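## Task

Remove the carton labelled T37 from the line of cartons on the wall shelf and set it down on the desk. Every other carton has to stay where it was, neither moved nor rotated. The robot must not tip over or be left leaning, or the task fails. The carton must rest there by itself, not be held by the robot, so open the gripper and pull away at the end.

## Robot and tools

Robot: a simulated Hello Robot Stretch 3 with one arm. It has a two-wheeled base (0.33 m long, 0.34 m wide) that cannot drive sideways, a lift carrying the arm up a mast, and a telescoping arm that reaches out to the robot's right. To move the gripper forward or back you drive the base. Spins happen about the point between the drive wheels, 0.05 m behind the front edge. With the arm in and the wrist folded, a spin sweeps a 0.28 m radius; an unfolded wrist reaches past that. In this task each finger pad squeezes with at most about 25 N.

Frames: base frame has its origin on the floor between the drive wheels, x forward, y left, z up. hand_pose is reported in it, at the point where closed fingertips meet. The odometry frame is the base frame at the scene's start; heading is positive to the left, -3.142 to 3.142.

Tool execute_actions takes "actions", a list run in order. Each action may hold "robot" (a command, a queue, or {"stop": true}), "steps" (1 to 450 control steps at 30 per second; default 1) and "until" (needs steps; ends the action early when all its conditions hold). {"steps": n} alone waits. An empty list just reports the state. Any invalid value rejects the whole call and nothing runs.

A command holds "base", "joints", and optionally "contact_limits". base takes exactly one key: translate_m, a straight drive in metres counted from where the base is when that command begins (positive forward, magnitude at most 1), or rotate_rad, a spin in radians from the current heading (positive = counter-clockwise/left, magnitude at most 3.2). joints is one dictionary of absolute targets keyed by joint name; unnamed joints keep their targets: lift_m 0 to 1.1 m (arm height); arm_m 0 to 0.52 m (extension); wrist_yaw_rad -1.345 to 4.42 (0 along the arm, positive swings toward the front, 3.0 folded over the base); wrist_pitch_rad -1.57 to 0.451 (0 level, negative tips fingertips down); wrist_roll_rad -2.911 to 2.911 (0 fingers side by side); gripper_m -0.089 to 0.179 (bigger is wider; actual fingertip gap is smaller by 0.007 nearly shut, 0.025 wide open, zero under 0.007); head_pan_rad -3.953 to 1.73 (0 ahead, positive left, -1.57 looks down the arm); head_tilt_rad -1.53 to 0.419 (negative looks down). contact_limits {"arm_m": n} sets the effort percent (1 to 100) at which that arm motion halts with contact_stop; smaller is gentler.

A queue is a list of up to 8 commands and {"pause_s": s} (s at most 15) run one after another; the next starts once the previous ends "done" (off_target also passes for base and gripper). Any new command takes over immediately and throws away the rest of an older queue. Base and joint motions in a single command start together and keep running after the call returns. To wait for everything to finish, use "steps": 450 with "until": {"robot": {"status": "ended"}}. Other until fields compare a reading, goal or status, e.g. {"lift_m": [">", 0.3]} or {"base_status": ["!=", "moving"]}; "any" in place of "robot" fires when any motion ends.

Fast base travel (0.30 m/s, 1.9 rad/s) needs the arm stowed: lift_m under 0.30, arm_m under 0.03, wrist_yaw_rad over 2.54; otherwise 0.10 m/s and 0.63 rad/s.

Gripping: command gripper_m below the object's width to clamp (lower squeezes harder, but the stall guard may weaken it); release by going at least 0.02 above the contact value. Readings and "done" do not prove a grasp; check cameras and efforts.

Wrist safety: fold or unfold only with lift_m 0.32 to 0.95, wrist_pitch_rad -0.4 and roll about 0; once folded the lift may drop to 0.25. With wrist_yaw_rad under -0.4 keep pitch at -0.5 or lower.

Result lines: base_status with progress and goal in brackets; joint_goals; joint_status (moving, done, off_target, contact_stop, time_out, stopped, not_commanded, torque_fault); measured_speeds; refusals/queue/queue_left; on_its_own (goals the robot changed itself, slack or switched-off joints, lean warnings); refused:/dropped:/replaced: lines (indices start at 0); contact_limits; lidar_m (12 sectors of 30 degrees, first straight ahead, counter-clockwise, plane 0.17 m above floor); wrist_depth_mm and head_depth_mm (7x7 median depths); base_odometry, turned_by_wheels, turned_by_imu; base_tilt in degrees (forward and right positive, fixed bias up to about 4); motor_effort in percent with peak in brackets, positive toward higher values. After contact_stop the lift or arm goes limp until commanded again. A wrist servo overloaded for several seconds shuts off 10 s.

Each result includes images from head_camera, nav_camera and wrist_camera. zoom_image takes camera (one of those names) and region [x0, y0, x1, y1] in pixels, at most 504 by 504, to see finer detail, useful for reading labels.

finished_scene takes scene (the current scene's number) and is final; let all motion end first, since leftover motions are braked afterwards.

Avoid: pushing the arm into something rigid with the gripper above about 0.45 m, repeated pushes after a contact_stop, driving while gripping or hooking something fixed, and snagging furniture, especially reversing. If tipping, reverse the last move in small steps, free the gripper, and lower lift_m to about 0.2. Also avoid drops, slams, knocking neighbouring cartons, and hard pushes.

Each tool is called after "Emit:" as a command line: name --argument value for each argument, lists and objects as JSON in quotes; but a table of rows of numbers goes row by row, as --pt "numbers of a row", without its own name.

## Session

Emit:
execute_actions --actions '[{"robot":{"joints":{"head_pan_rad":1.57,"head_tilt_rad":-0.3}},"steps":200,"until":{"robot":{"status":"ended"}}}]'

Emit:
execute_actions --actions '[{"robot":{"joints":{"head_pan_rad":-1.57}},"steps":200,"until":{"robot":{"status":"ended"}}}]'

Emit:
execute_actions --actions '[{"robot":{"joints":{"head_pan_rad":-3.14}},"steps":200,"until":{"robot":{"status":"ended"}}}]'

Scene clock: 1.30 s.
robot.base_odometry: x=+0.000 y=+0.000 heading=+0.000 (m, m, rad; robot's odometry frame)
robot.turned_by_wheels: +0.000 (rad since the last result)
robot.turned_by_imu: +0.000 (rad since the last result)
robot.base_tilt: forward=-0.7 right=-0.1 (deg)
robot.lidar_m: 1.73 2.34 1.81 2.08 2.18 1.69 1.85 2.63 2.52 2.40 1.74 1.67
robot.head_depth_mm: 1960 2088 2163 2006 2400 2003 1562 / 2076 2174 2298 1991 2511 1987 1552 / 2177 2326 2417 2133 2634 1991 1551 / 2331 2450 2577 2252 2395 1972 1537 / 2468 2593 2752 2926 2683 1977 1530 / 2614 2750 2941 3112 2669 1954 1521 / 2486 2582 2748 2863 2684 1921 1509
robot.base_status: not_commanded
robot.joint_positions: lift_m=+0.320 arm_m=+0.002 wrist_yaw_rad=+2.937 wrist_pitch_rad=-0.384 wrist_roll_rad=-0.015 gripper_m=+0.037 head_pan_rad=+1.563 head_tilt_rad=-0.296
robot.joint_goals: lift_m=+0.320 arm_m=+0.002 wrist_yaw_rad=+2.937 wrist_pitch_rad=-0.384 wrist_roll_rad=-0.015 gripper_m=+0.037 head_pan_rad=+1.570 head_tilt_rad=-0.300
robot.joint_status: lift_m=not_commanded arm_m=not_commanded wrist_yaw_rad=not_commanded wrist_pitch_rad=not_commanded wrist_roll_rad=not_commanded gripper_m=not_commanded head_pan_rad=done head_tilt_rad=done
robot.measured_speeds: translate_m=+0.000 rotate_rad=+0.000 lift_m=+0.000 arm_m=+0.000 wrist_yaw_rad=+0.000 wrist_pitch_rad=+0.000 wrist_roll_rad=+0.000 head_pan_rad=+0.000 head_tilt_rad=+0.000
robot: refusals=0 queue=done queue_left=0
robot.motor_effort: left_wheel=+0(1) right_wheel=+0(0) lift_m=+20(20) arm_m=+0(0) wrist_yaw_rad=+0(0) wrist_pitch_rad=+5(5) wrist_roll_rad=+0(0) gripper_m=-1(0) head_pan_rad=+5(63) head_tilt_rad=-1(15) (%)
robot.hand_pose: x=+0.0253 y=+0.0769 z=+0.3403 quat_wxyz=(+0.205, +0.699, +0.065, +0.682) (m; robot's base frame)
robot.wrist_depth_mm: - - - - - - - / - - - - - - - / - - - - - - - / 825 - 827 810 819 802 800 / 665 649 688 655 667 645 634 / 544 546 - 546 544 534 538 / 472 483 - 477 461 459 467
pictures: head_camera (sideways: a quarter turn clockwise sets it upright), nav_camera (sideways: a quarter turn counterclockwise sets it upright), wrist_camera
Images, in order (width x height): head_camera 896x504, nav_camera 672x504, wrist_camera 644x364.

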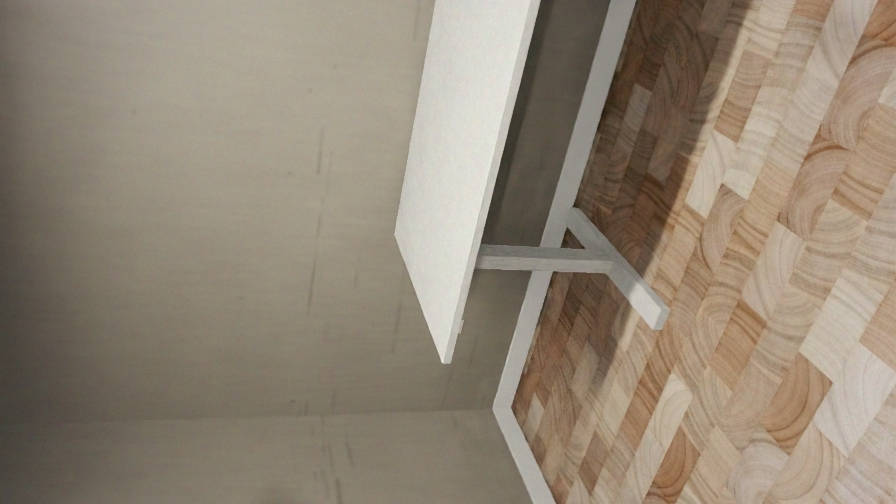

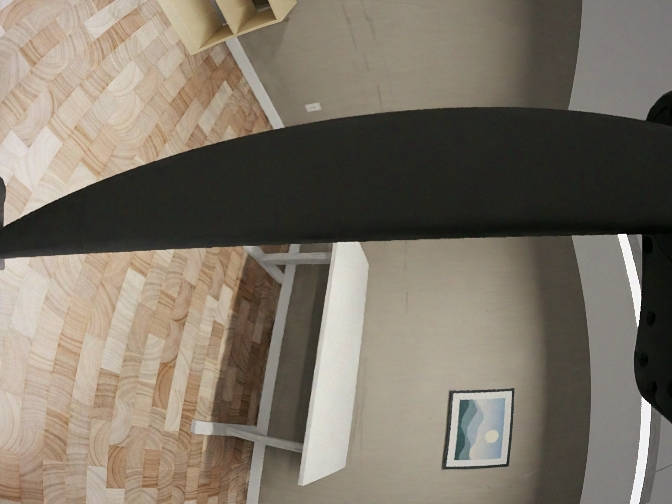

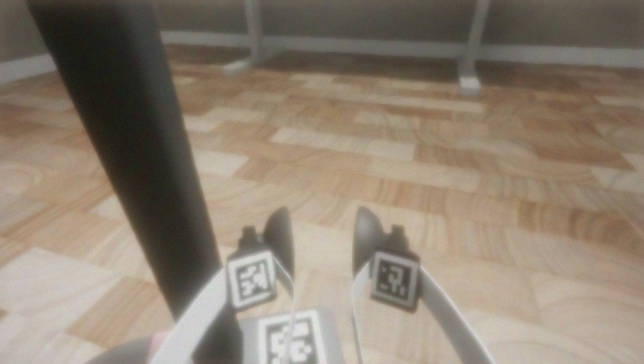

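Scene clock: 3.17 s.
robot.base_odometry: x=+0.000 y=+0.000 heading=+0.000 (m, m, rad; robot's odometry frame)
robot.turned_by_wheels: +0.000 (rad since the last result)
robot.turned_by_imu: +0.000 (rad since the last result)
robot.base_tilt: forward=-0.7 right=+0.0 (deg)
robot.lidar_m: 1.72 2.34 1.81 2.06 2.19 1.69 1.85 2.63 2.52 2.41 1.74 1.67
robot.head_depth_mm: 2233 2332 2433 2584 2628 2018 1564 / 2350 2468 2585 2717 2800 2000 1555 / 2491 2599 2759 2895 2741 1990 1551 / 2615 2773 2887 3096 2744 1984 1542 / 2444 2621 2769 2967 2696 1961 1535 / 2146 2272 2393 2541 2552 1941 1517 / 1912 2006 2097 2196 2286 1932 1511
robot.base_status: not_commanded
robot.joint_positions: lift_m=+0.320 arm_m=+0.002 wrist_yaw_rad=+2.937 wrist_pitch_rad=-0.384 wrist_roll_rad=-0.015 gripper_m=+0.037 head_pan_rad=-1.563 head_tilt_rad=-0.296
robot.joint_goals: lift_m=+0.320 arm_m=+0.002 wrist_yaw_rad=+2.937 wrist_pitch_rad=-0.384 wrist_roll_rad=-0.015 gripper_m=+0.037 head_pan_rad=-1.570 head_tilt_rad=-0.300
robot.joint_status: lift_m=not_commanded arm_m=not_commanded wrist_yaw_rad=not_commanded wrist_pitch_rad=not_commanded wrist_roll_rad=not_commanded gripper_m=not_commanded head_pan_rad=done head_tilt_rad=done
robot.measured_speeds: translate_m=+0.000 rotate_rad=+0.000 lift_m=+0.000 arm_m=+0.000 wrist_yaw_rad=+0.000 wrist_pitch_rad=+0.000 wrist_roll_rad=+0.000 head_pan_rad=+0.000 head_tilt_rad=+0.000
robot: refusals=0 queue=done queue_left=0
robot.motor_effort: left_wheel=-1(1) right_wheel=+0(0) lift_m=+20(20) arm_m=+0(0) wrist_yaw_rad=+1(0) wrist_pitch_rad=+5(5) wrist_roll_rad=+0(0) gripper_m=+0(0) head_pan_rad=-6(60) head_tilt_rad=-3(1) (%)
robot.hand_pose: x=+0.0253 y=+0.0769 z=+0.3403 quat_wxyz=(+0.205, +0.699, +0.065, +0.682) (m; robot's base frame)
robot.wrist_depth_mm: - - - - - - - / - - - - - - - / - - - - - - - / 839 - 824 825 819 825 807 / 670 644 679 660 679 637 642 / 550 541 - 537 547 541 537 / 474 481 - 475 466 461 467
pictures: head_camera (sideways: a quarter turn clockwise sets it upright), nav_camera (sideways: a quarter turn counterclockwise sets it upright), wrist_camera
Images, in order (width x height): head_camera 896x504, nav_camera 672x504, wrist_camera 644x364.

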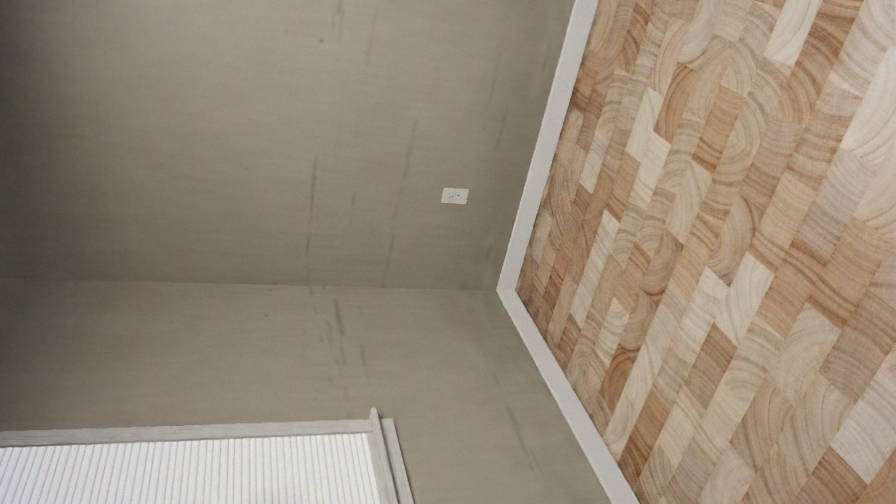

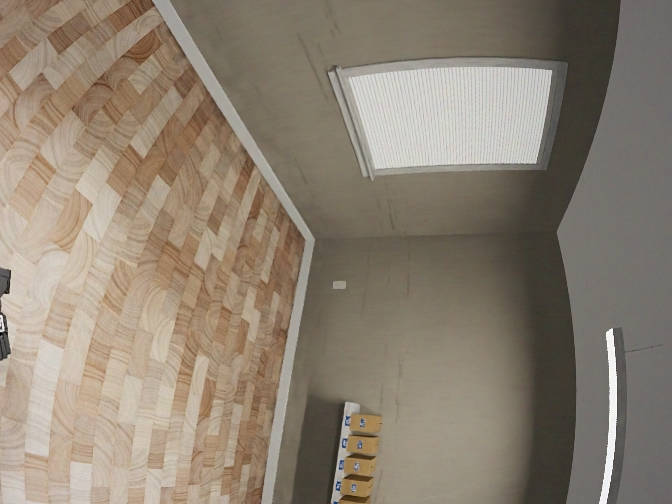

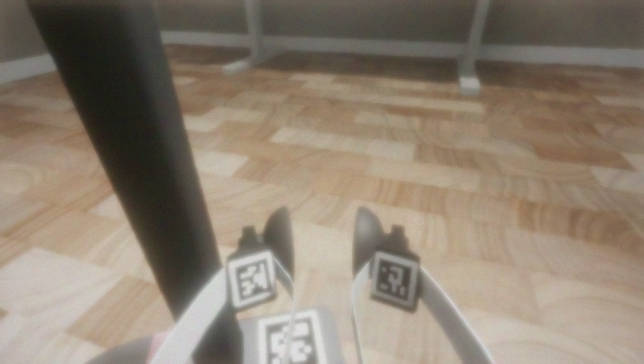

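Scene clock: 4.47 s.
robot.base_odometry: x=+0.000 y=+0.000 heading=+0.000 (m, m, rad; robot's odometry frame)
robot.turned_by_wheels: +0.000 (rad since the last result)
robot.turned_by_imu: +0.000 (rad since the last result)
robot.base_tilt: forward=-0.6 right=+0.0 (deg)
robot.lidar_m: 1.72 2.33 1.81 2.07 2.19 1.69 1.85 2.62 2.52 2.40 1.74 1.67
robot.head_depth_mm: 1862 1927 2030 2074 2020 1922 1568 / 1938 2047 2146 2185 2240 1961 1550 / 2064 2170 2286 2386 2232 1967 1551 / 2193 2304 2450 2565 2649 1978 1531 / 2333 2478 2626 2770 2716 1967 1523 / 2477 2642 2803 2962 2679 1942 1514 / 2673 2808 2992 3272 2656 1932 1520
robot.base_status: not_commanded
robot.joint_positions: lift_m=+0.320 arm_m=+0.002 wrist_yaw_rad=+2.937 wrist_pitch_rad=-0.384 wrist_roll_rad=-0.015 gripper_m=+0.037 head_pan_rad=-3.133 head_tilt_rad=-0.296
robot.joint_goals: lift_m=+0.320 arm_m=+0.002 wrist_yaw_rad=+2.937 wrist_pitch_rad=-0.384 wrist_roll_rad=-0.015 gripper_m=+0.037 head_pan_rad=-3.140 head_tilt_rad=-0.300
robot.joint_status: lift_m=not_commanded arm_m=not_commanded wrist_yaw_rad=not_commanded wrist_pitch_rad=not_commanded wrist_roll_rad=not_commanded gripper_m=not_commanded head_pan_rad=done head_tilt_rad=done
robot.measured_speeds: translate_m=+0.000 rotate_rad=+0.000 lift_m=+0.000 arm_m=+0.000 wrist_yaw_rad=+0.000 wrist_pitch_rad=+0.000 wrist_roll_rad=+0.000 head_pan_rad=+0.000 head_tilt_rad=+0.000
robot: refusals=0 queue=done queue_left=0
robot.motor_effort: left_wheel=-1(1) right_wheel=+0(0) lift_m=+20(20) arm_m=+0(1) wrist_yaw_rad=+0(0) wrist_pitch_rad=+4(5) wrist_roll_rad=+0(0) gripper_m=+0(0) head_pan_rad=-4(61) head_tilt_rad=-1(2) (%)
robot.hand_pose: x=+0.0253 y=+0.0769 z=+0.3403 quat_wxyz=(+0.205, +0.699, +0.065, +0.682) (m; robot's base frame)
robot.wrist_depth_mm: - - - - - - - / - - - - - - - / - - - - - - - / 808 - 826 795 829 796 793 / 662 641 686 650 662 634 630 / 558 546 - 541 548 544 527 / 472 487 - 472 458 457 459
pictures: head_camera (sideways: a quarter turn clockwise sets it upright), nav_camera (sideways: a quarter turn counterclockwise sets it upright), wrist_camera
Images, in order (width x height): head_camera 896x504, nav_camera 672x504, wrist_camera 644x364.

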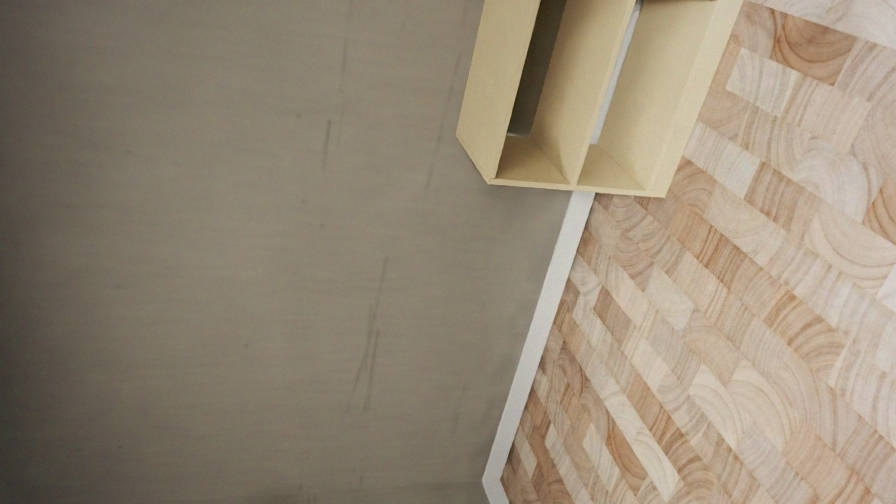

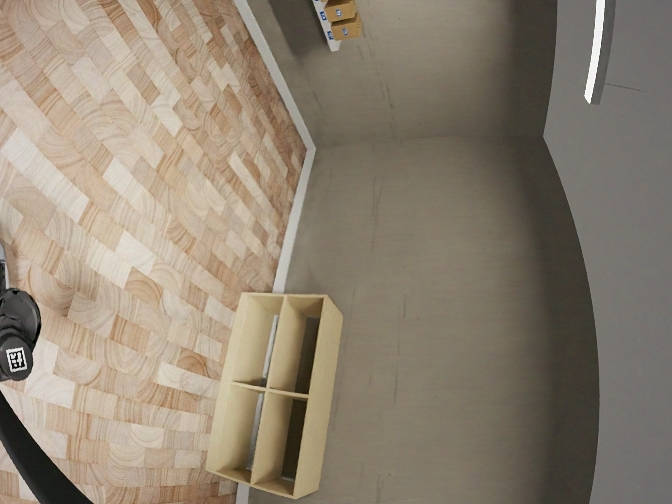

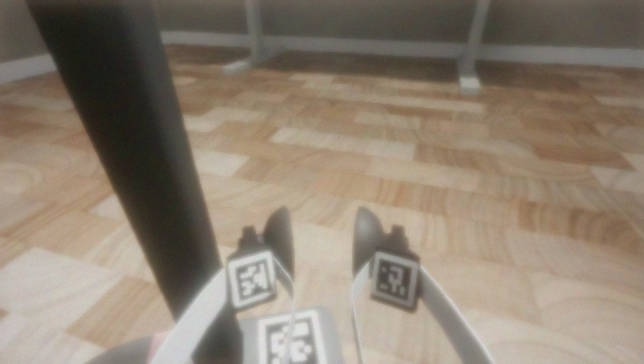

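Emit:
execute_actions --actions '[{"robot":[{"joints":{"lift_m":0.25,"head_pan_rad":-1.57,"head_tilt_rad":-0.6}},{"base":{"rotate_rad":-2.36}},{"base":{"translate_m":0.9}},{"base":{"translate_m":0.89}},{"base":{"rotate_rad":1.83}},{"joints":{"lift_m":0.6}},{"joints":{"wrist_yaw_rad":0,"gripper_m":0.15,"lift_m":0.8}}],"steps":450,"until":{"robot":{"status":"ended"}}},{"steps":450,"until":{"robot":{"status":"ended"}}}]'

Scene clock: 27.63 s.
robot.base_odometry: x=-1.270 y=-1.261 heading=-0.530 (m, m, rad; robot's odometry frame)
robot.turned_by_wheels: -0.530 (rad since the last result)
robot.turned_by_imu: -0.509 (rad since the last result)
robot.base_tilt: forward=-0.6 right=+0.0 (deg)
robot.lidar_m: 2.14 2.21 3.01 3.61 2.00 1.57 1.64 1.13 0.82 0.79 0.82 1.11
robot.head_depth_mm: 647 715 802 778 718 1251 1291 / 645 715 803 743 692 1243 1286 / 648 718 806 822 756 1223 - / 649 720 806 733 694 1231 - / 651 722 807 834 749 1229 1246 / 651 722 807 722 702 1267 1231 / 651 723 813 746 734 1278 1226
robot.base_status: done (rotate_rad +1.8299 of +1.8300)
robot.joint_positions: lift_m=+0.799 arm_m=+0.002 wrist_yaw_rad=+0.002 wrist_pitch_rad=-0.385 wrist_roll_rad=-0.015 gripper_m=+0.150 head_pan_rad=-1.577 head_tilt_rad=-0.593
robot.joint_goals: lift_m=+0.800 arm_m=+0.002 wrist_yaw_rad=+0.000 wrist_pitch_rad=-0.385 wrist_roll_rad=-0.015 gripper_m=+0.150 head_pan_rad=-1.570 head_tilt_rad=-0.600
robot.joint_status: lift_m=done arm_m=not_commanded wrist_yaw_rad=done wrist_pitch_rad=not_commanded wrist_roll_rad=not_commanded gripper_m=done head_pan_rad=done head_tilt_rad=done
robot.measured_speeds: translate_m=+0.000 rotate_rad=+0.000 lift_m=+0.000 arm_m=+0.000 wrist_yaw_rad=+0.000 wrist_pitch_rad=+0.000 wrist_roll_rad=+0.000 head_pan_rad=+0.000 head_tilt_rad=+0.000
robot: refusals=0 queue=done queue_left=0
robot.motor_effort: left_wheel=-2(10) right_wheel=+2(11) lift_m=+27(30) arm_m=+0(1) wrist_yaw_rad=-2(3) wrist_pitch_rad=+5(5) wrist_roll_rad=+0(0) gripper_m=+0(98) head_pan_rad=+5(63) head_tilt_rad=-3(19) (%)
robot.hand_pose: x=-0.0211 y=-0.3753 z=+0.8197 quat_wxyz=(+0.700, +0.137, -0.688, -0.134) (m; robot's base frame)
robot.wrist_depth_mm: 441 437 428 417 417 400 381 / 285 276 296 275 303 275 280 / 314 304 315 300 313 302 306 / 345 337 350 336 349 346 332 / 370 369 373 368 374 360 365 / 813 - 809 793 797 - 809 / 895 918 889 926 904 889 892
pictures: head_camera (sideways: a quarter turn clockwise sets it upright), nav_camera (sideways: a quarter turn counterclockwise sets it upright), wrist_camera
Images, in order (width x height): head_camera 896x504, nav_camera 672x504, wrist_camera 644x364.

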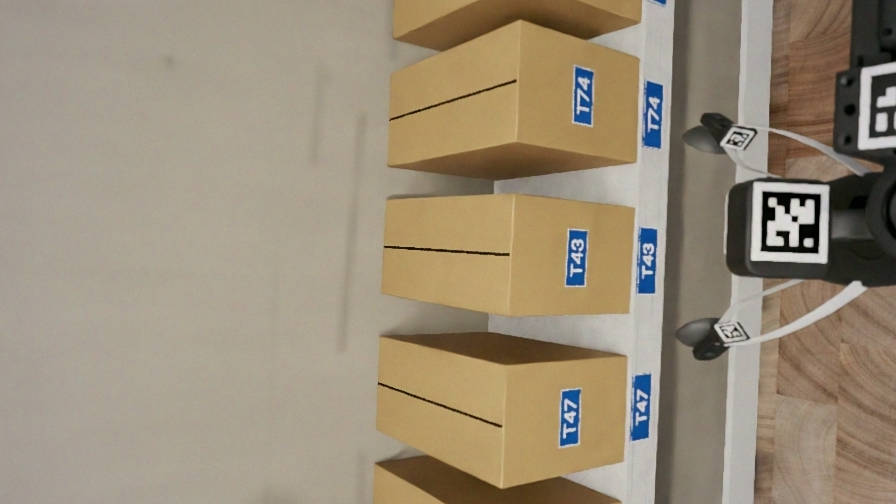

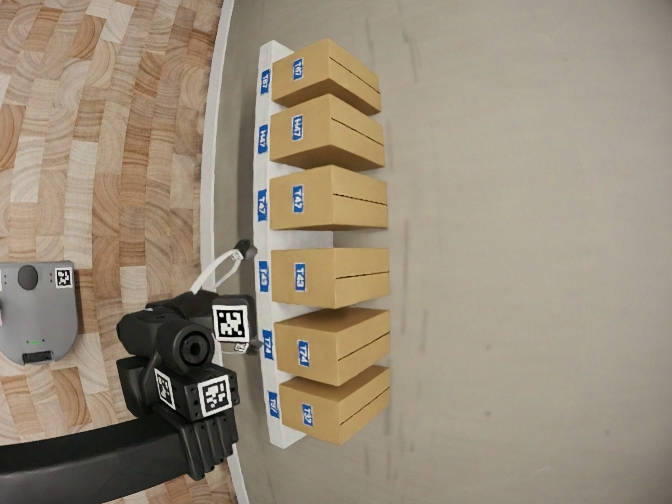

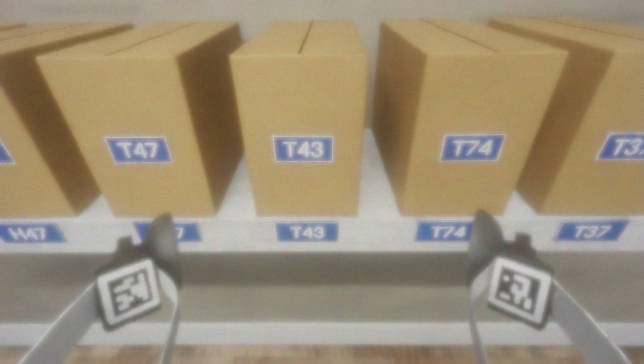

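Emit:
execute_actions --actions '[{"robot":[{"base":{"translate_m":-0.31},"joints":{"lift_m":1.03,"wrist_pitch_rad":-1.2,"head_tilt_rad":-0.5}},{"joints":{"arm_m":0.45}}],"steps":450,"until":{"robot":{"status":"ended"}}}]'

Scene clock: 36.07 s.
robot.base_odometry: x=-1.538 y=-1.104 heading=-0.530 (m, m, rad; robot's odometry frame)
robot.turned_by_wheels: +0.000 (rad since the last result)
robot.turned_by_imu: +0.000 (rad since the last result)
robot.base_tilt: forward=-0.6 right=+0.1 (deg)
robot.lidar_m: 2.45 2.53 3.41 3.55 1.34 1.37 1.33 1.14 0.83 0.79 0.82 1.11
robot.head_depth_mm: 646 689 788 866 978 1116 1265 / 645 - 781 870 977 1094 1259 / 649 - 791 847 827 753 1251 / 647 708 776 831 669 728 1253 / 651 712 787 839 698 748 1263 / 648 711 785 833 673 732 1264 / 652 711 788 833 702 756 1265
robot.base_status: done (translate_m -0.3100 of -0.3100)
robot.joint_positions: lift_m=+1.029 arm_m=+0.450 wrist_yaw_rad=+0.000 wrist_pitch_rad=-1.200 wrist_roll_rad=-0.015 gripper_m=+0.150 head_pan_rad=-1.577 head_tilt_rad=-0.507
robot.joint_goals: lift_m=+1.030 arm_m=+0.450 wrist_yaw_rad=+0.000 wrist_pitch_rad=-1.200 wrist_roll_rad=-0.015 gripper_m=+0.150 head_pan_rad=-1.570 head_tilt_rad=-0.500
robot.joint_status: lift_m=done arm_m=done wrist_yaw_rad=done wrist_pitch_rad=done wrist_roll_rad=not_commanded gripper_m=done head_pan_rad=done head_tilt_rad=done
robot.measured_speeds: translate_m=+0.000 rotate_rad=+0.000 lift_m=+0.000 arm_m=+0.000 wrist_yaw_rad=+0.000 wrist_pitch_rad=+0.000 wrist_roll_rad=+0.000 head_pan_rad=+0.000 head_tilt_rad=+0.000
robot: refusals=0 queue=done queue_left=0
robot.motor_effort: left_wheel=-2(5) right_wheel=+2(3) lift_m=+27(29) arm_m=+2(1) wrist_yaw_rad=+1(2) wrist_pitch_rad=+0(6) wrist_roll_rad=+0(0) gripper_m=+0(0) head_pan_rad=+3(4) head_tilt_rad=+2(11) (%)
robot.hand_pose: x=-0.0216 y=-0.6650 z=+0.9206 quat_wxyz=(+0.588, +0.402, -0.579, -0.397) (m; robot's base frame)
robot.wrist_depth_mm: 193 194 193 194 195 195 197 / 223 223 227 221 243 260 260 / 217 218 218 216 350 391 391 / 211 212 213 211 389 764 776 / 205 205 207 204 375 - - / 199 - 200 199 365 - - / 196 194 194 192 357 - -
pictures: head_camera (sideways: a quarter turn clockwise sets it upright), nav_camera (sideways: a quarter turn counterclockwise sets it upright), wrist_camera
Images, in order (width x height): head_camera 896x504, nav_camera 672x504, wrist_camera 644x364.

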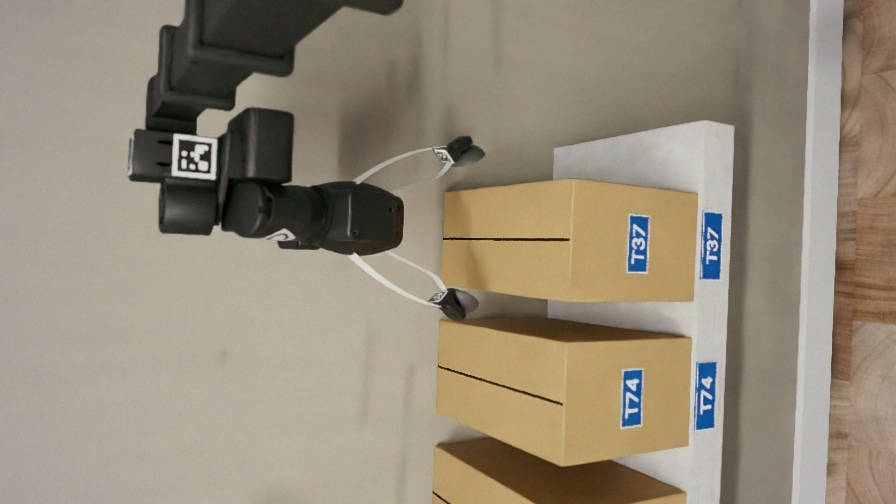

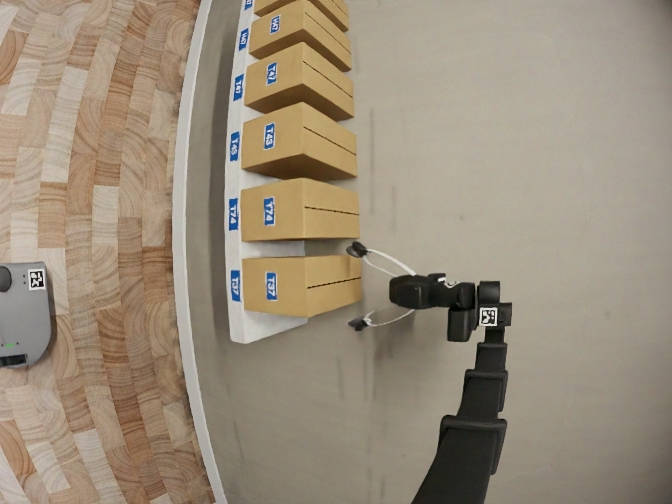

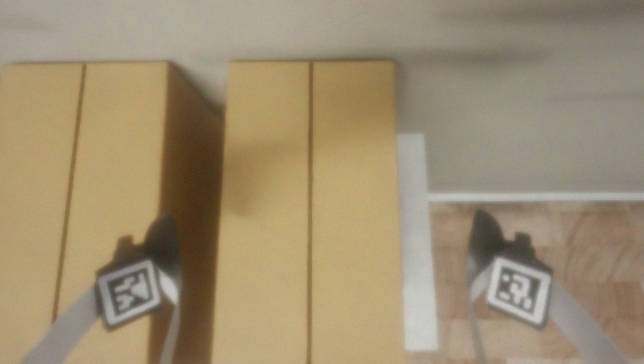

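Emit:
execute_actions --actions '[{"robot":[{"base":{"translate_m":0.003},"joints":{"lift_m":0.99}}],"steps":450,"until":{"robot":{"status":"ended"}}}]'

Scene clock: 37.23 s.
robot.base_odometry: x=-1.535 y=-1.106 heading=-0.530 (m, m, rad; robot's odometry frame)
robot.turned_by_wheels: +0.000 (rad since the last result)
robot.turned_by_imu: +0.000 (rad since the last result)
robot.base_tilt: forward=-0.7 right=+0.0 (deg)
robot.lidar_m: 2.44 2.52 3.40 3.55 1.34 1.37 1.33 1.14 0.82 0.79 0.82 1.11
robot.head_depth_mm: 645 707 - 883 977 1113 1255 / 646 697 802 867 975 1096 1260 / 648 690 - 845 714 750 1255 / 649 712 776 810 668 731 1258 / 648 711 782 838 684 747 1260 / 648 709 781 833 671 732 1261 / 652 712 784 833 696 754 1257
robot.base_status: done (translate_m +0.0030 of +0.0030)
robot.joint_positions: lift_m=+0.990 arm_m=+0.450 wrist_yaw_rad=+0.000 wrist_pitch_rad=-1.200 wrist_roll_rad=-0.015 gripper_m=+0.150 head_pan_rad=-1.577 head_tilt_rad=-0.507
robot.joint_goals: lift_m=+0.990 arm_m=+0.450 wrist_yaw_rad=+0.000 wrist_pitch_rad=-1.200 wrist_roll_rad=-0.015 gripper_m=+0.150 head_pan_rad=-1.570 head_tilt_rad=-0.500
robot.joint_status: lift_m=done arm_m=done wrist_yaw_rad=done wrist_pitch_rad=done wrist_roll_rad=not_commanded gripper_m=done head_pan_rad=done head_tilt_rad=done
robot.measured_speeds: translate_m=+0.000 rotate_rad=+0.000 lift_m=+0.000 arm_m=+0.000 wrist_yaw_rad=+0.000 wrist_pitch_rad=+0.000 wrist_roll_rad=+0.000 head_pan_rad=+0.000 head_tilt_rad=+0.000
robot: refusals=0 queue=done queue_left=0
robot.motor_effort: left_wheel=-2(2) right_wheel=+2(7) lift_m=+12(28) arm_m=+2(1) wrist_yaw_rad=+1(1) wrist_pitch_rad=+0(0) wrist_roll_rad=+0(0) gripper_m=+0(0) head_pan_rad=+5(4) head_tilt_rad=+1(1) (%)
robot.hand_pose: x=-0.0216 y=-0.6650 z=+0.8816 quat_wxyz=(+0.588, +0.402, -0.579, -0.397) (m; robot's base frame)
robot.wrist_depth_mm: 185 186 184 186 187 196 198 / 182 183 184 181 183 259 263 / 176 182 177 175 177 393 391 / 171 181 171 171 172 767 777 / 166 168 166 166 166 - - / 162 - 162 161 161 - 983 / - 178 157 157 157 953 941
pictures: head_camera (sideways: a quarter turn clockwise sets it upright), nav_camera (sideways: a quarter turn counterclockwise sets it upright), wrist_camera
Images, in order (width x height): head_camera 896x504, nav_camera 672x504, wrist_camera 644x364.

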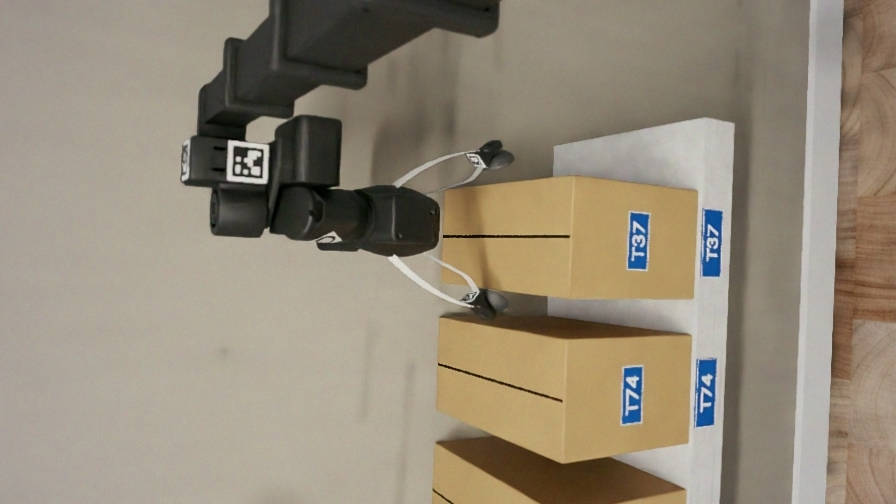

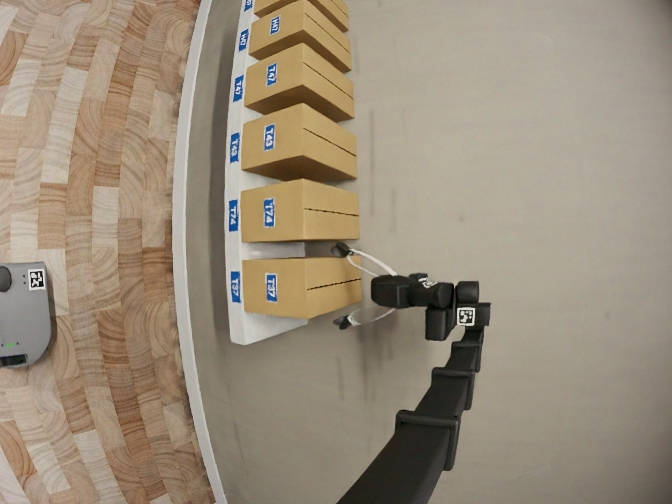

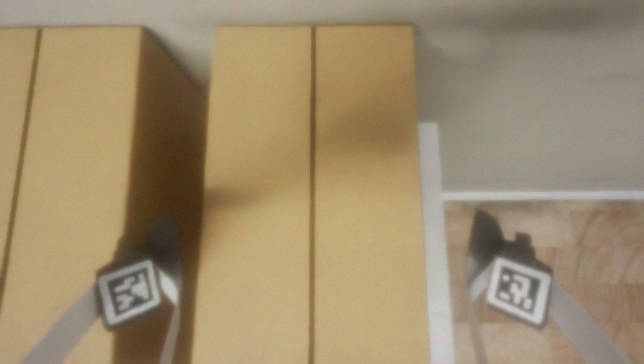

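Emit:
execute_actions --actions '[{"robot":[{"joints":{"gripper_m":0.142}},{"joints":{"lift_m":0.948}},{"joints":{"gripper_m":0.06}},{"pause_s":0.5},{"joints":{"lift_m":0.99}}],"steps":450,"until":{"robot":{"status":"ended"}}}]'

Scene clock: 41.63 s.
robot.base_odometry: x=-1.535 y=-1.106 heading=-0.530 (m, m, rad; robot's odometry frame)
robot.turned_by_wheels: +0.000 (rad since the last result)
robot.turned_by_imu: +0.001 (rad since the last result)
robot.base_tilt: forward=-0.6 right=+0.1 (deg)
robot.lidar_m: 2.44 2.53 3.39 3.56 1.35 1.38 1.33 1.13 0.83 0.79 0.82 1.11
robot.head_depth_mm: 646 705 - 881 973 1122 1262 / 645 697 803 866 976 1097 1255 / 649 689 - 817 668 750 1256 / 648 709 771 739 650 745 1258 / 651 709 784 835 815 748 1259 / 649 712 785 831 672 733 1266 / 652 713 783 835 699 757 1259
robot.base_status: done (translate_m +0.0030 of +0.0030)
robot.joint_positions: lift_m=+0.989 arm_m=+0.450 wrist_yaw_rad=+0.000 wrist_pitch_rad=-1.204 wrist_roll_rad=-0.015 gripper_m=+0.080 head_pan_rad=-1.577 head_tilt_rad=-0.507
robot.joint_goals: lift_m=+0.990 arm_m=+0.450 wrist_yaw_rad=+0.000 wrist_pitch_rad=-1.200 wrist_roll_rad=-0.015 gripper_m=+0.060 head_pan_rad=-1.570 head_tilt_rad=-0.500
robot.joint_status: lift_m=done arm_m=done wrist_yaw_rad=done wrist_pitch_rad=done wrist_roll_rad=not_commanded gripper_m=off_target head_pan_rad=done head_tilt_rad=done
robot.measured_speeds: translate_m=+0.000 rotate_rad=+0.000 lift_m=+0.000 arm_m=+0.000 wrist_yaw_rad=+0.000 wrist_pitch_rad=+0.000 wrist_roll_rad=+0.000 head_pan_rad=+0.000 head_tilt_rad=+0.000
robot: refusals=0 queue=done queue_left=0
robot.motor_effort: left_wheel=-2(2) right_wheel=+2(3) lift_m=+29(30) arm_m=+1(2) wrist_yaw_rad=+1(0) wrist_pitch_rad=+1(1) wrist_roll_rad=+0(0) gripper_m=-100(100) head_pan_rad=+4(4) head_tilt_rad=+2(2) (%)
robot.hand_pose: x=-0.0216 y=-0.6643 z=+0.8804 quat_wxyz=(+0.587, +0.403, -0.578, -0.398) (m; robot's base frame)
robot.wrist_depth_mm: 185 184 145 144 144 198 197 / 180 185 140 139 140 261 264 / 175 181 137 136 136 392 392 / 170 181 133 133 132 776 784 / 164 168 129 128 129 - - / 161 - 126 125 125 - 986 / - 166 122 122 122 941 942
pictures: head_camera (sideways: a quarter turn clockwise sets it upright), nav_camera (sideways: a quarter turn counterclockwise sets it upright), wrist_camera
Images, in order (width x height): head_camera 896x504, nav_camera 672x504, wrist_camera 644x364.

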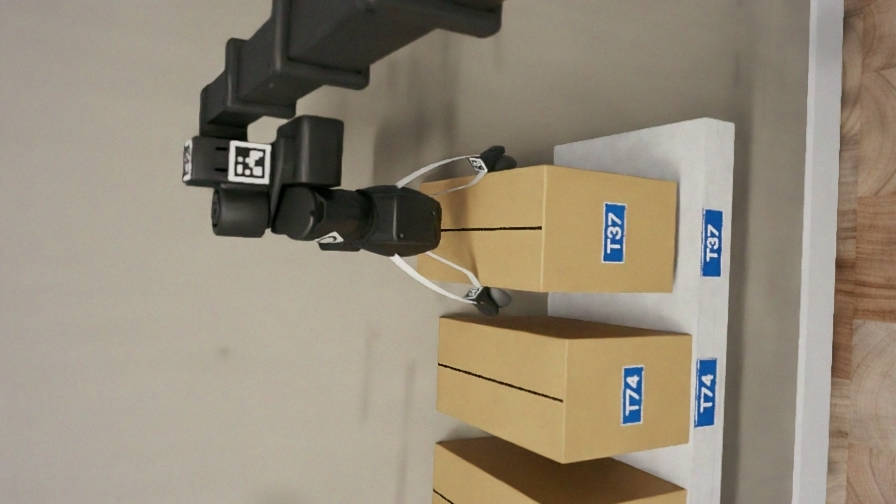

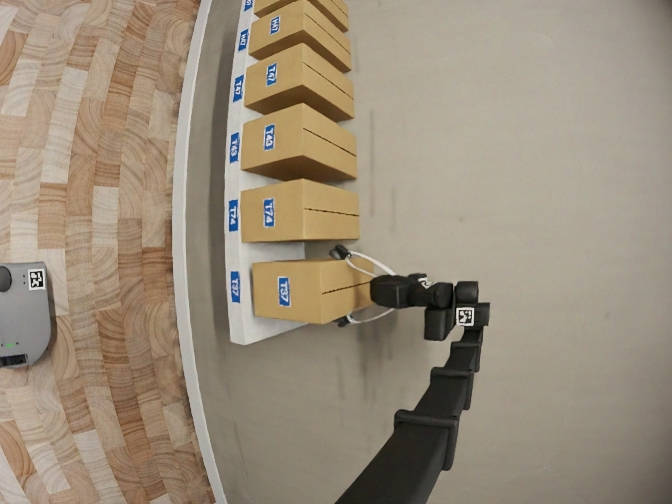

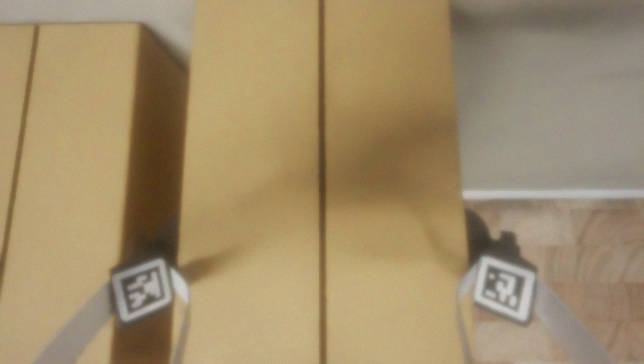

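Emit:
execute_actions --actions '[{"robot":[{"joints":{"arm_m":0.06}},{"base":{"rotate_rad":1.44},"joints":{"lift_m":1.06,"head_tilt_rad":-0.55}},{"base":{"translate_m":0.9}},{"base":{"translate_m":0.9}},{"base":{"translate_m":0.9}},{"base":{"rotate_rad":1.70}},{"joints":{"arm_m":0.5}},{"joints":{"lift_m":1.01}}],"steps":450,"until":{"robot":{"status":"ended"}}},{"steps":450,"until":{"robot":{"status":"ended"}}},{"steps":450,"until":{"robot":{"status":"ended"}}},{"steps":450,"until":{"robot":{"status":"ended"}}}]'

Scene clock: 88.90 s.
robot.base_odometry: x=+0.122 y=+1.026 heading=+2.610 (m, m, rad; robot's odometry frame)
robot.turned_by_wheels: +3.140 (rad since the last result)
robot.turned_by_imu: +3.141 (rad since the last result)
robot.base_tilt: forward=-0.6 right=+0.0 (deg)
robot.lidar_m: 1.70 1.36 2.12 3.47 2.95 2.15 2.06 1.86 1.03 1.30 1.05 1.76
robot.head_depth_mm: 1091 1168 1383 1120 851 1435 1299 / 1092 - 1339 1115 846 1423 1289 / 1090 - 1337 739 765 1416 1290 / 1098 1209 1311 684 734 1417 1282 / 1104 1208 1332 1084 831 1402 1274 / 1106 1218 1334 1078 827 1446 1267 / 1106 1220 1333 1070 821 1428 1259
robot.base_status: done (rotate_rad +1.6999 of +1.7000)
robot.joint_positions: lift_m=+1.010 arm_m=+0.500 wrist_yaw_rad=+0.000 wrist_pitch_rad=-1.204 wrist_roll_rad=-0.015 gripper_m=+0.080 head_pan_rad=-1.577 head_tilt_rad=-0.544
robot.joint_goals: lift_m=+1.010 arm_m=+0.500 wrist_yaw_rad=+0.000 wrist_pitch_rad=-1.200 wrist_roll_rad=-0.015 gripper_m=+0.079 head_pan_rad=-1.570 head_tilt_rad=-0.550
robot.joint_status: lift_m=done arm_m=done wrist_yaw_rad=done wrist_pitch_rad=done wrist_roll_rad=not_commanded gripper_m=off_target head_pan_rad=done head_tilt_rad=done
robot.measured_speeds: translate_m=+0.000 rotate_rad=+0.000 lift_m=+0.000 arm_m=+0.000 wrist_yaw_rad=+0.000 wrist_pitch_rad=+0.000 wrist_roll_rad=+0.000 head_pan_rad=+0.000 head_tilt_rad=+0.000
robot: refusals=0 queue=done queue_left=0
robot.on_its_own: gripper_m is held at +0.079, not at your +0.060, by its stall guard, which is not easing now
robot.motor_effort: left_wheel=-2(6) right_wheel=+3(6) lift_m=+13(30) arm_m=+2(3) wrist_yaw_rad=+1(1) wrist_pitch_rad=+1(1) wrist_roll_rad=+0(0) gripper_m=-61(100) head_pan_rad=+3(3) head_tilt_rad=-3(6) (%)
robot.hand_pose: x=-0.0216 y=-0.7140 z=+0.9013 quat_wxyz=(+0.587, +0.404, -0.578, -0.398) (m; robot's base frame)
robot.wrist_depth_mm: 381 379 144 143 144 379 377 / 373 374 140 140 139 369 365 / 359 360 137 136 136 355 351 / 350 348 133 132 132 347 342 / 343 342 129 129 129 337 336 / 332 - 125 126 125 - 325 / 327 323 123 122 123 320 322
pictures: head_camera (sideways: a quarter turn clockwise sets it upright), nav_camera (sideways: a quarter turn counterclockwise sets it upright), wrist_camera
Images, in order (width x height): head_camera 896x504, nav_camera 672x504, wrist_camera 644x364.

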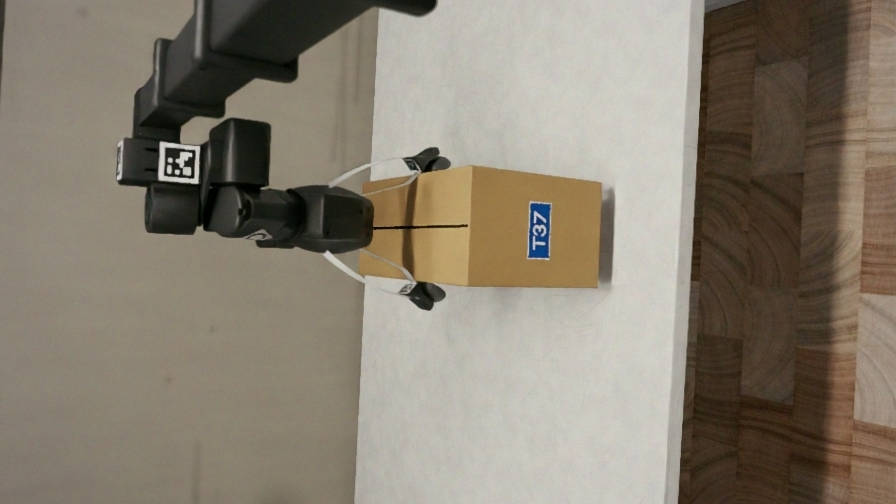

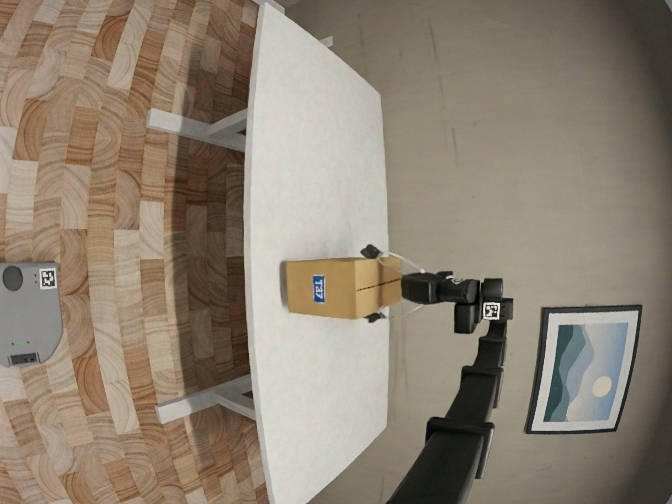

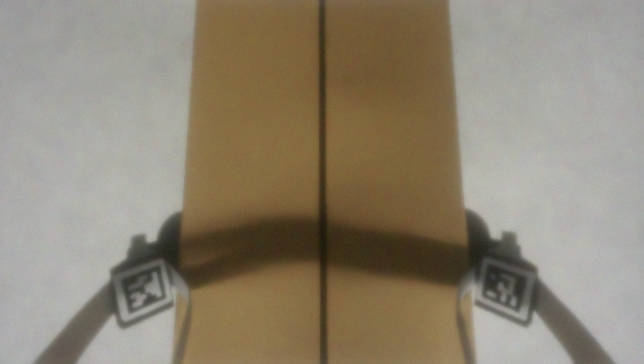

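Carton height is about 0.178 m, so the gap is about 0.033 m.

Emit:
execute_actions --actions '[{"robot":{"joints":{"lift_m":0.978}},"steps":100,"until":{"robot":{"status":"ended"}}},{"robot":[{"joints":{"gripper_m":0.16}},{"joints":{"lift_m":1.08}},{"joints":{"arm_m":0.1}}],"steps":450,"until":{"robot":{"status":"ended"}}}]'

Emit:
finished_scene --scene 2

Scene clock: 96.63 s.
robot.base_odometry: x=+0.122 y=+1.026 heading=+2.610 (m, m, rad; robot's odometry frame)
robot.turned_by_wheels: +0.000 (rad since the last result)
robot.turned_by_imu: +0.002 (rad since the last result)
robot.base_tilt: forward=-0.6 right=+0.1 (deg)
robot.lidar_m: 1.70 1.35 2.12 3.46 2.95 2.15 2.06 1.86 1.03 1.31 1.05 1.77
robot.head_depth_mm: - - - 1026 853 1428 1294 / 1080 - - 1026 820 1459 1292 / 1078 - - - - 1437 1286 / 1097 1218 1319 749 759 1421 1283 / 1110 1212 1321 1087 847 1424 1281 / 1109 1216 1328 1080 824 1435 1264 / 1111 1222 1335 1067 822 1425 1266
robot.base_status: done (rotate_rad +1.6999 of +1.7000)
robot.joint_positions: lift_m=+1.079 arm_m=+0.100 wrist_yaw_rad=+0.000 wrist_pitch_rad=-1.204 wrist_roll_rad=-0.015 gripper_m=+0.160 head_pan_rad=-1.577 head_tilt_rad=-0.544
robot.joint_goals: lift_m=+1.080 arm_m=+0.100 wrist_yaw_rad=+0.000 wrist_pitch_rad=-1.200 wrist_roll_rad=-0.015 gripper_m=+0.160 head_pan_rad=-1.570 head_tilt_rad=-0.550
robot.joint_status: lift_m=done arm_m=done wrist_yaw_rad=done wrist_pitch_rad=done wrist_roll_rad=not_commanded gripper_m=off_target head_pan_rad=done head_tilt_rad=done
robot.measured_speeds: translate_m=+0.000 rotate_rad=+0.000 lift_m=+0.000 arm_m=+0.000 wrist_yaw_rad=+0.000 wrist_pitch_rad=+0.000 wrist_roll_rad=+0.000 head_pan_rad=+0.000 head_tilt_rad=+0.000
robot: refusals=0 queue=done queue_left=0
robot.motor_effort: left_wheel=-2(2) right_wheel=+2(3) lift_m=+28(31) arm_m=-2(0) wrist_yaw_rad=+0(0) wrist_pitch_rad=+1(1) wrist_roll_rad=+0(0) gripper_m=+0(98) head_pan_rad=+4(4) head_tilt_rad=-2(3) (%)
robot.hand_pose: x=-0.0216 y=-0.3145 z=+0.9703 quat_wxyz=(+0.587, +0.404, -0.578, -0.398) (m; robot's base frame)
robot.wrist_depth_mm: 458 454 456 413 456 458 457 / 450 443 443 446 446 446 440 / - - - - - - - / - - - - - - - / - - - - - - - / - - - - - - - / - - - - - - -
pictures: head_camera (sideways: a quarter turn clockwise sets it upright), nav_camera (sideways: a quarter turn counterclockwise sets it upright), wrist_camera
Images, in order (width x height): head_camera 896x504, nav_camera 672x504, wrist_camera 644x364.

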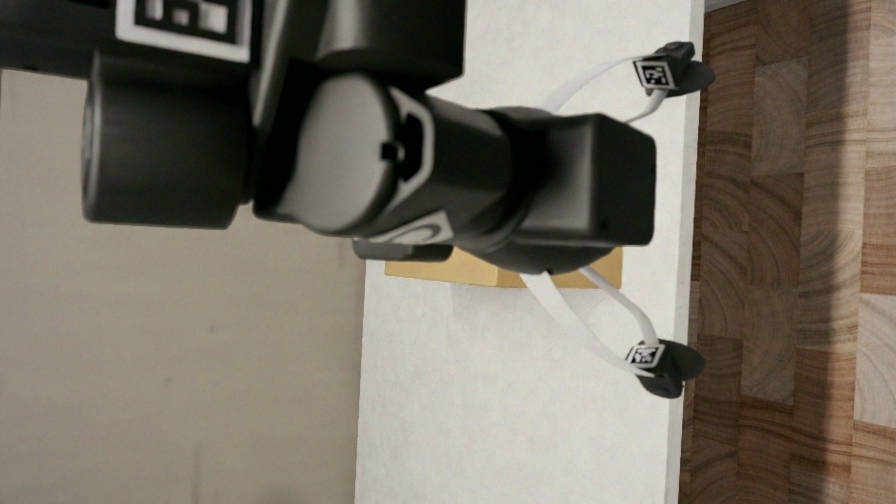

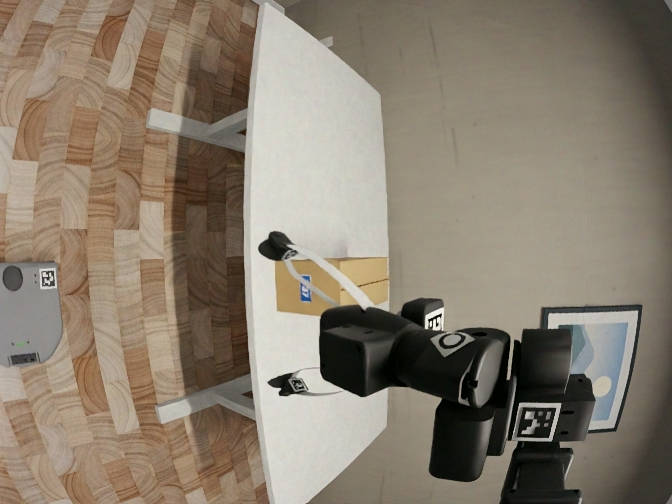

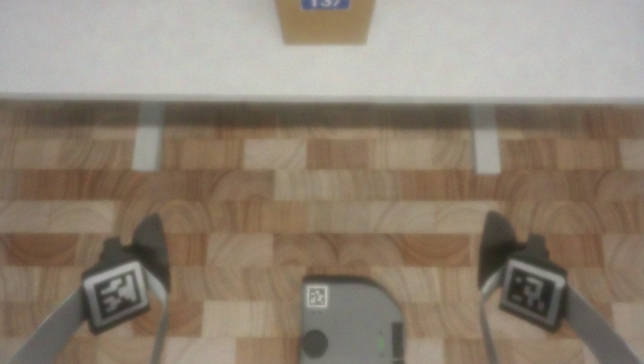

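The scene is finished: the task was done.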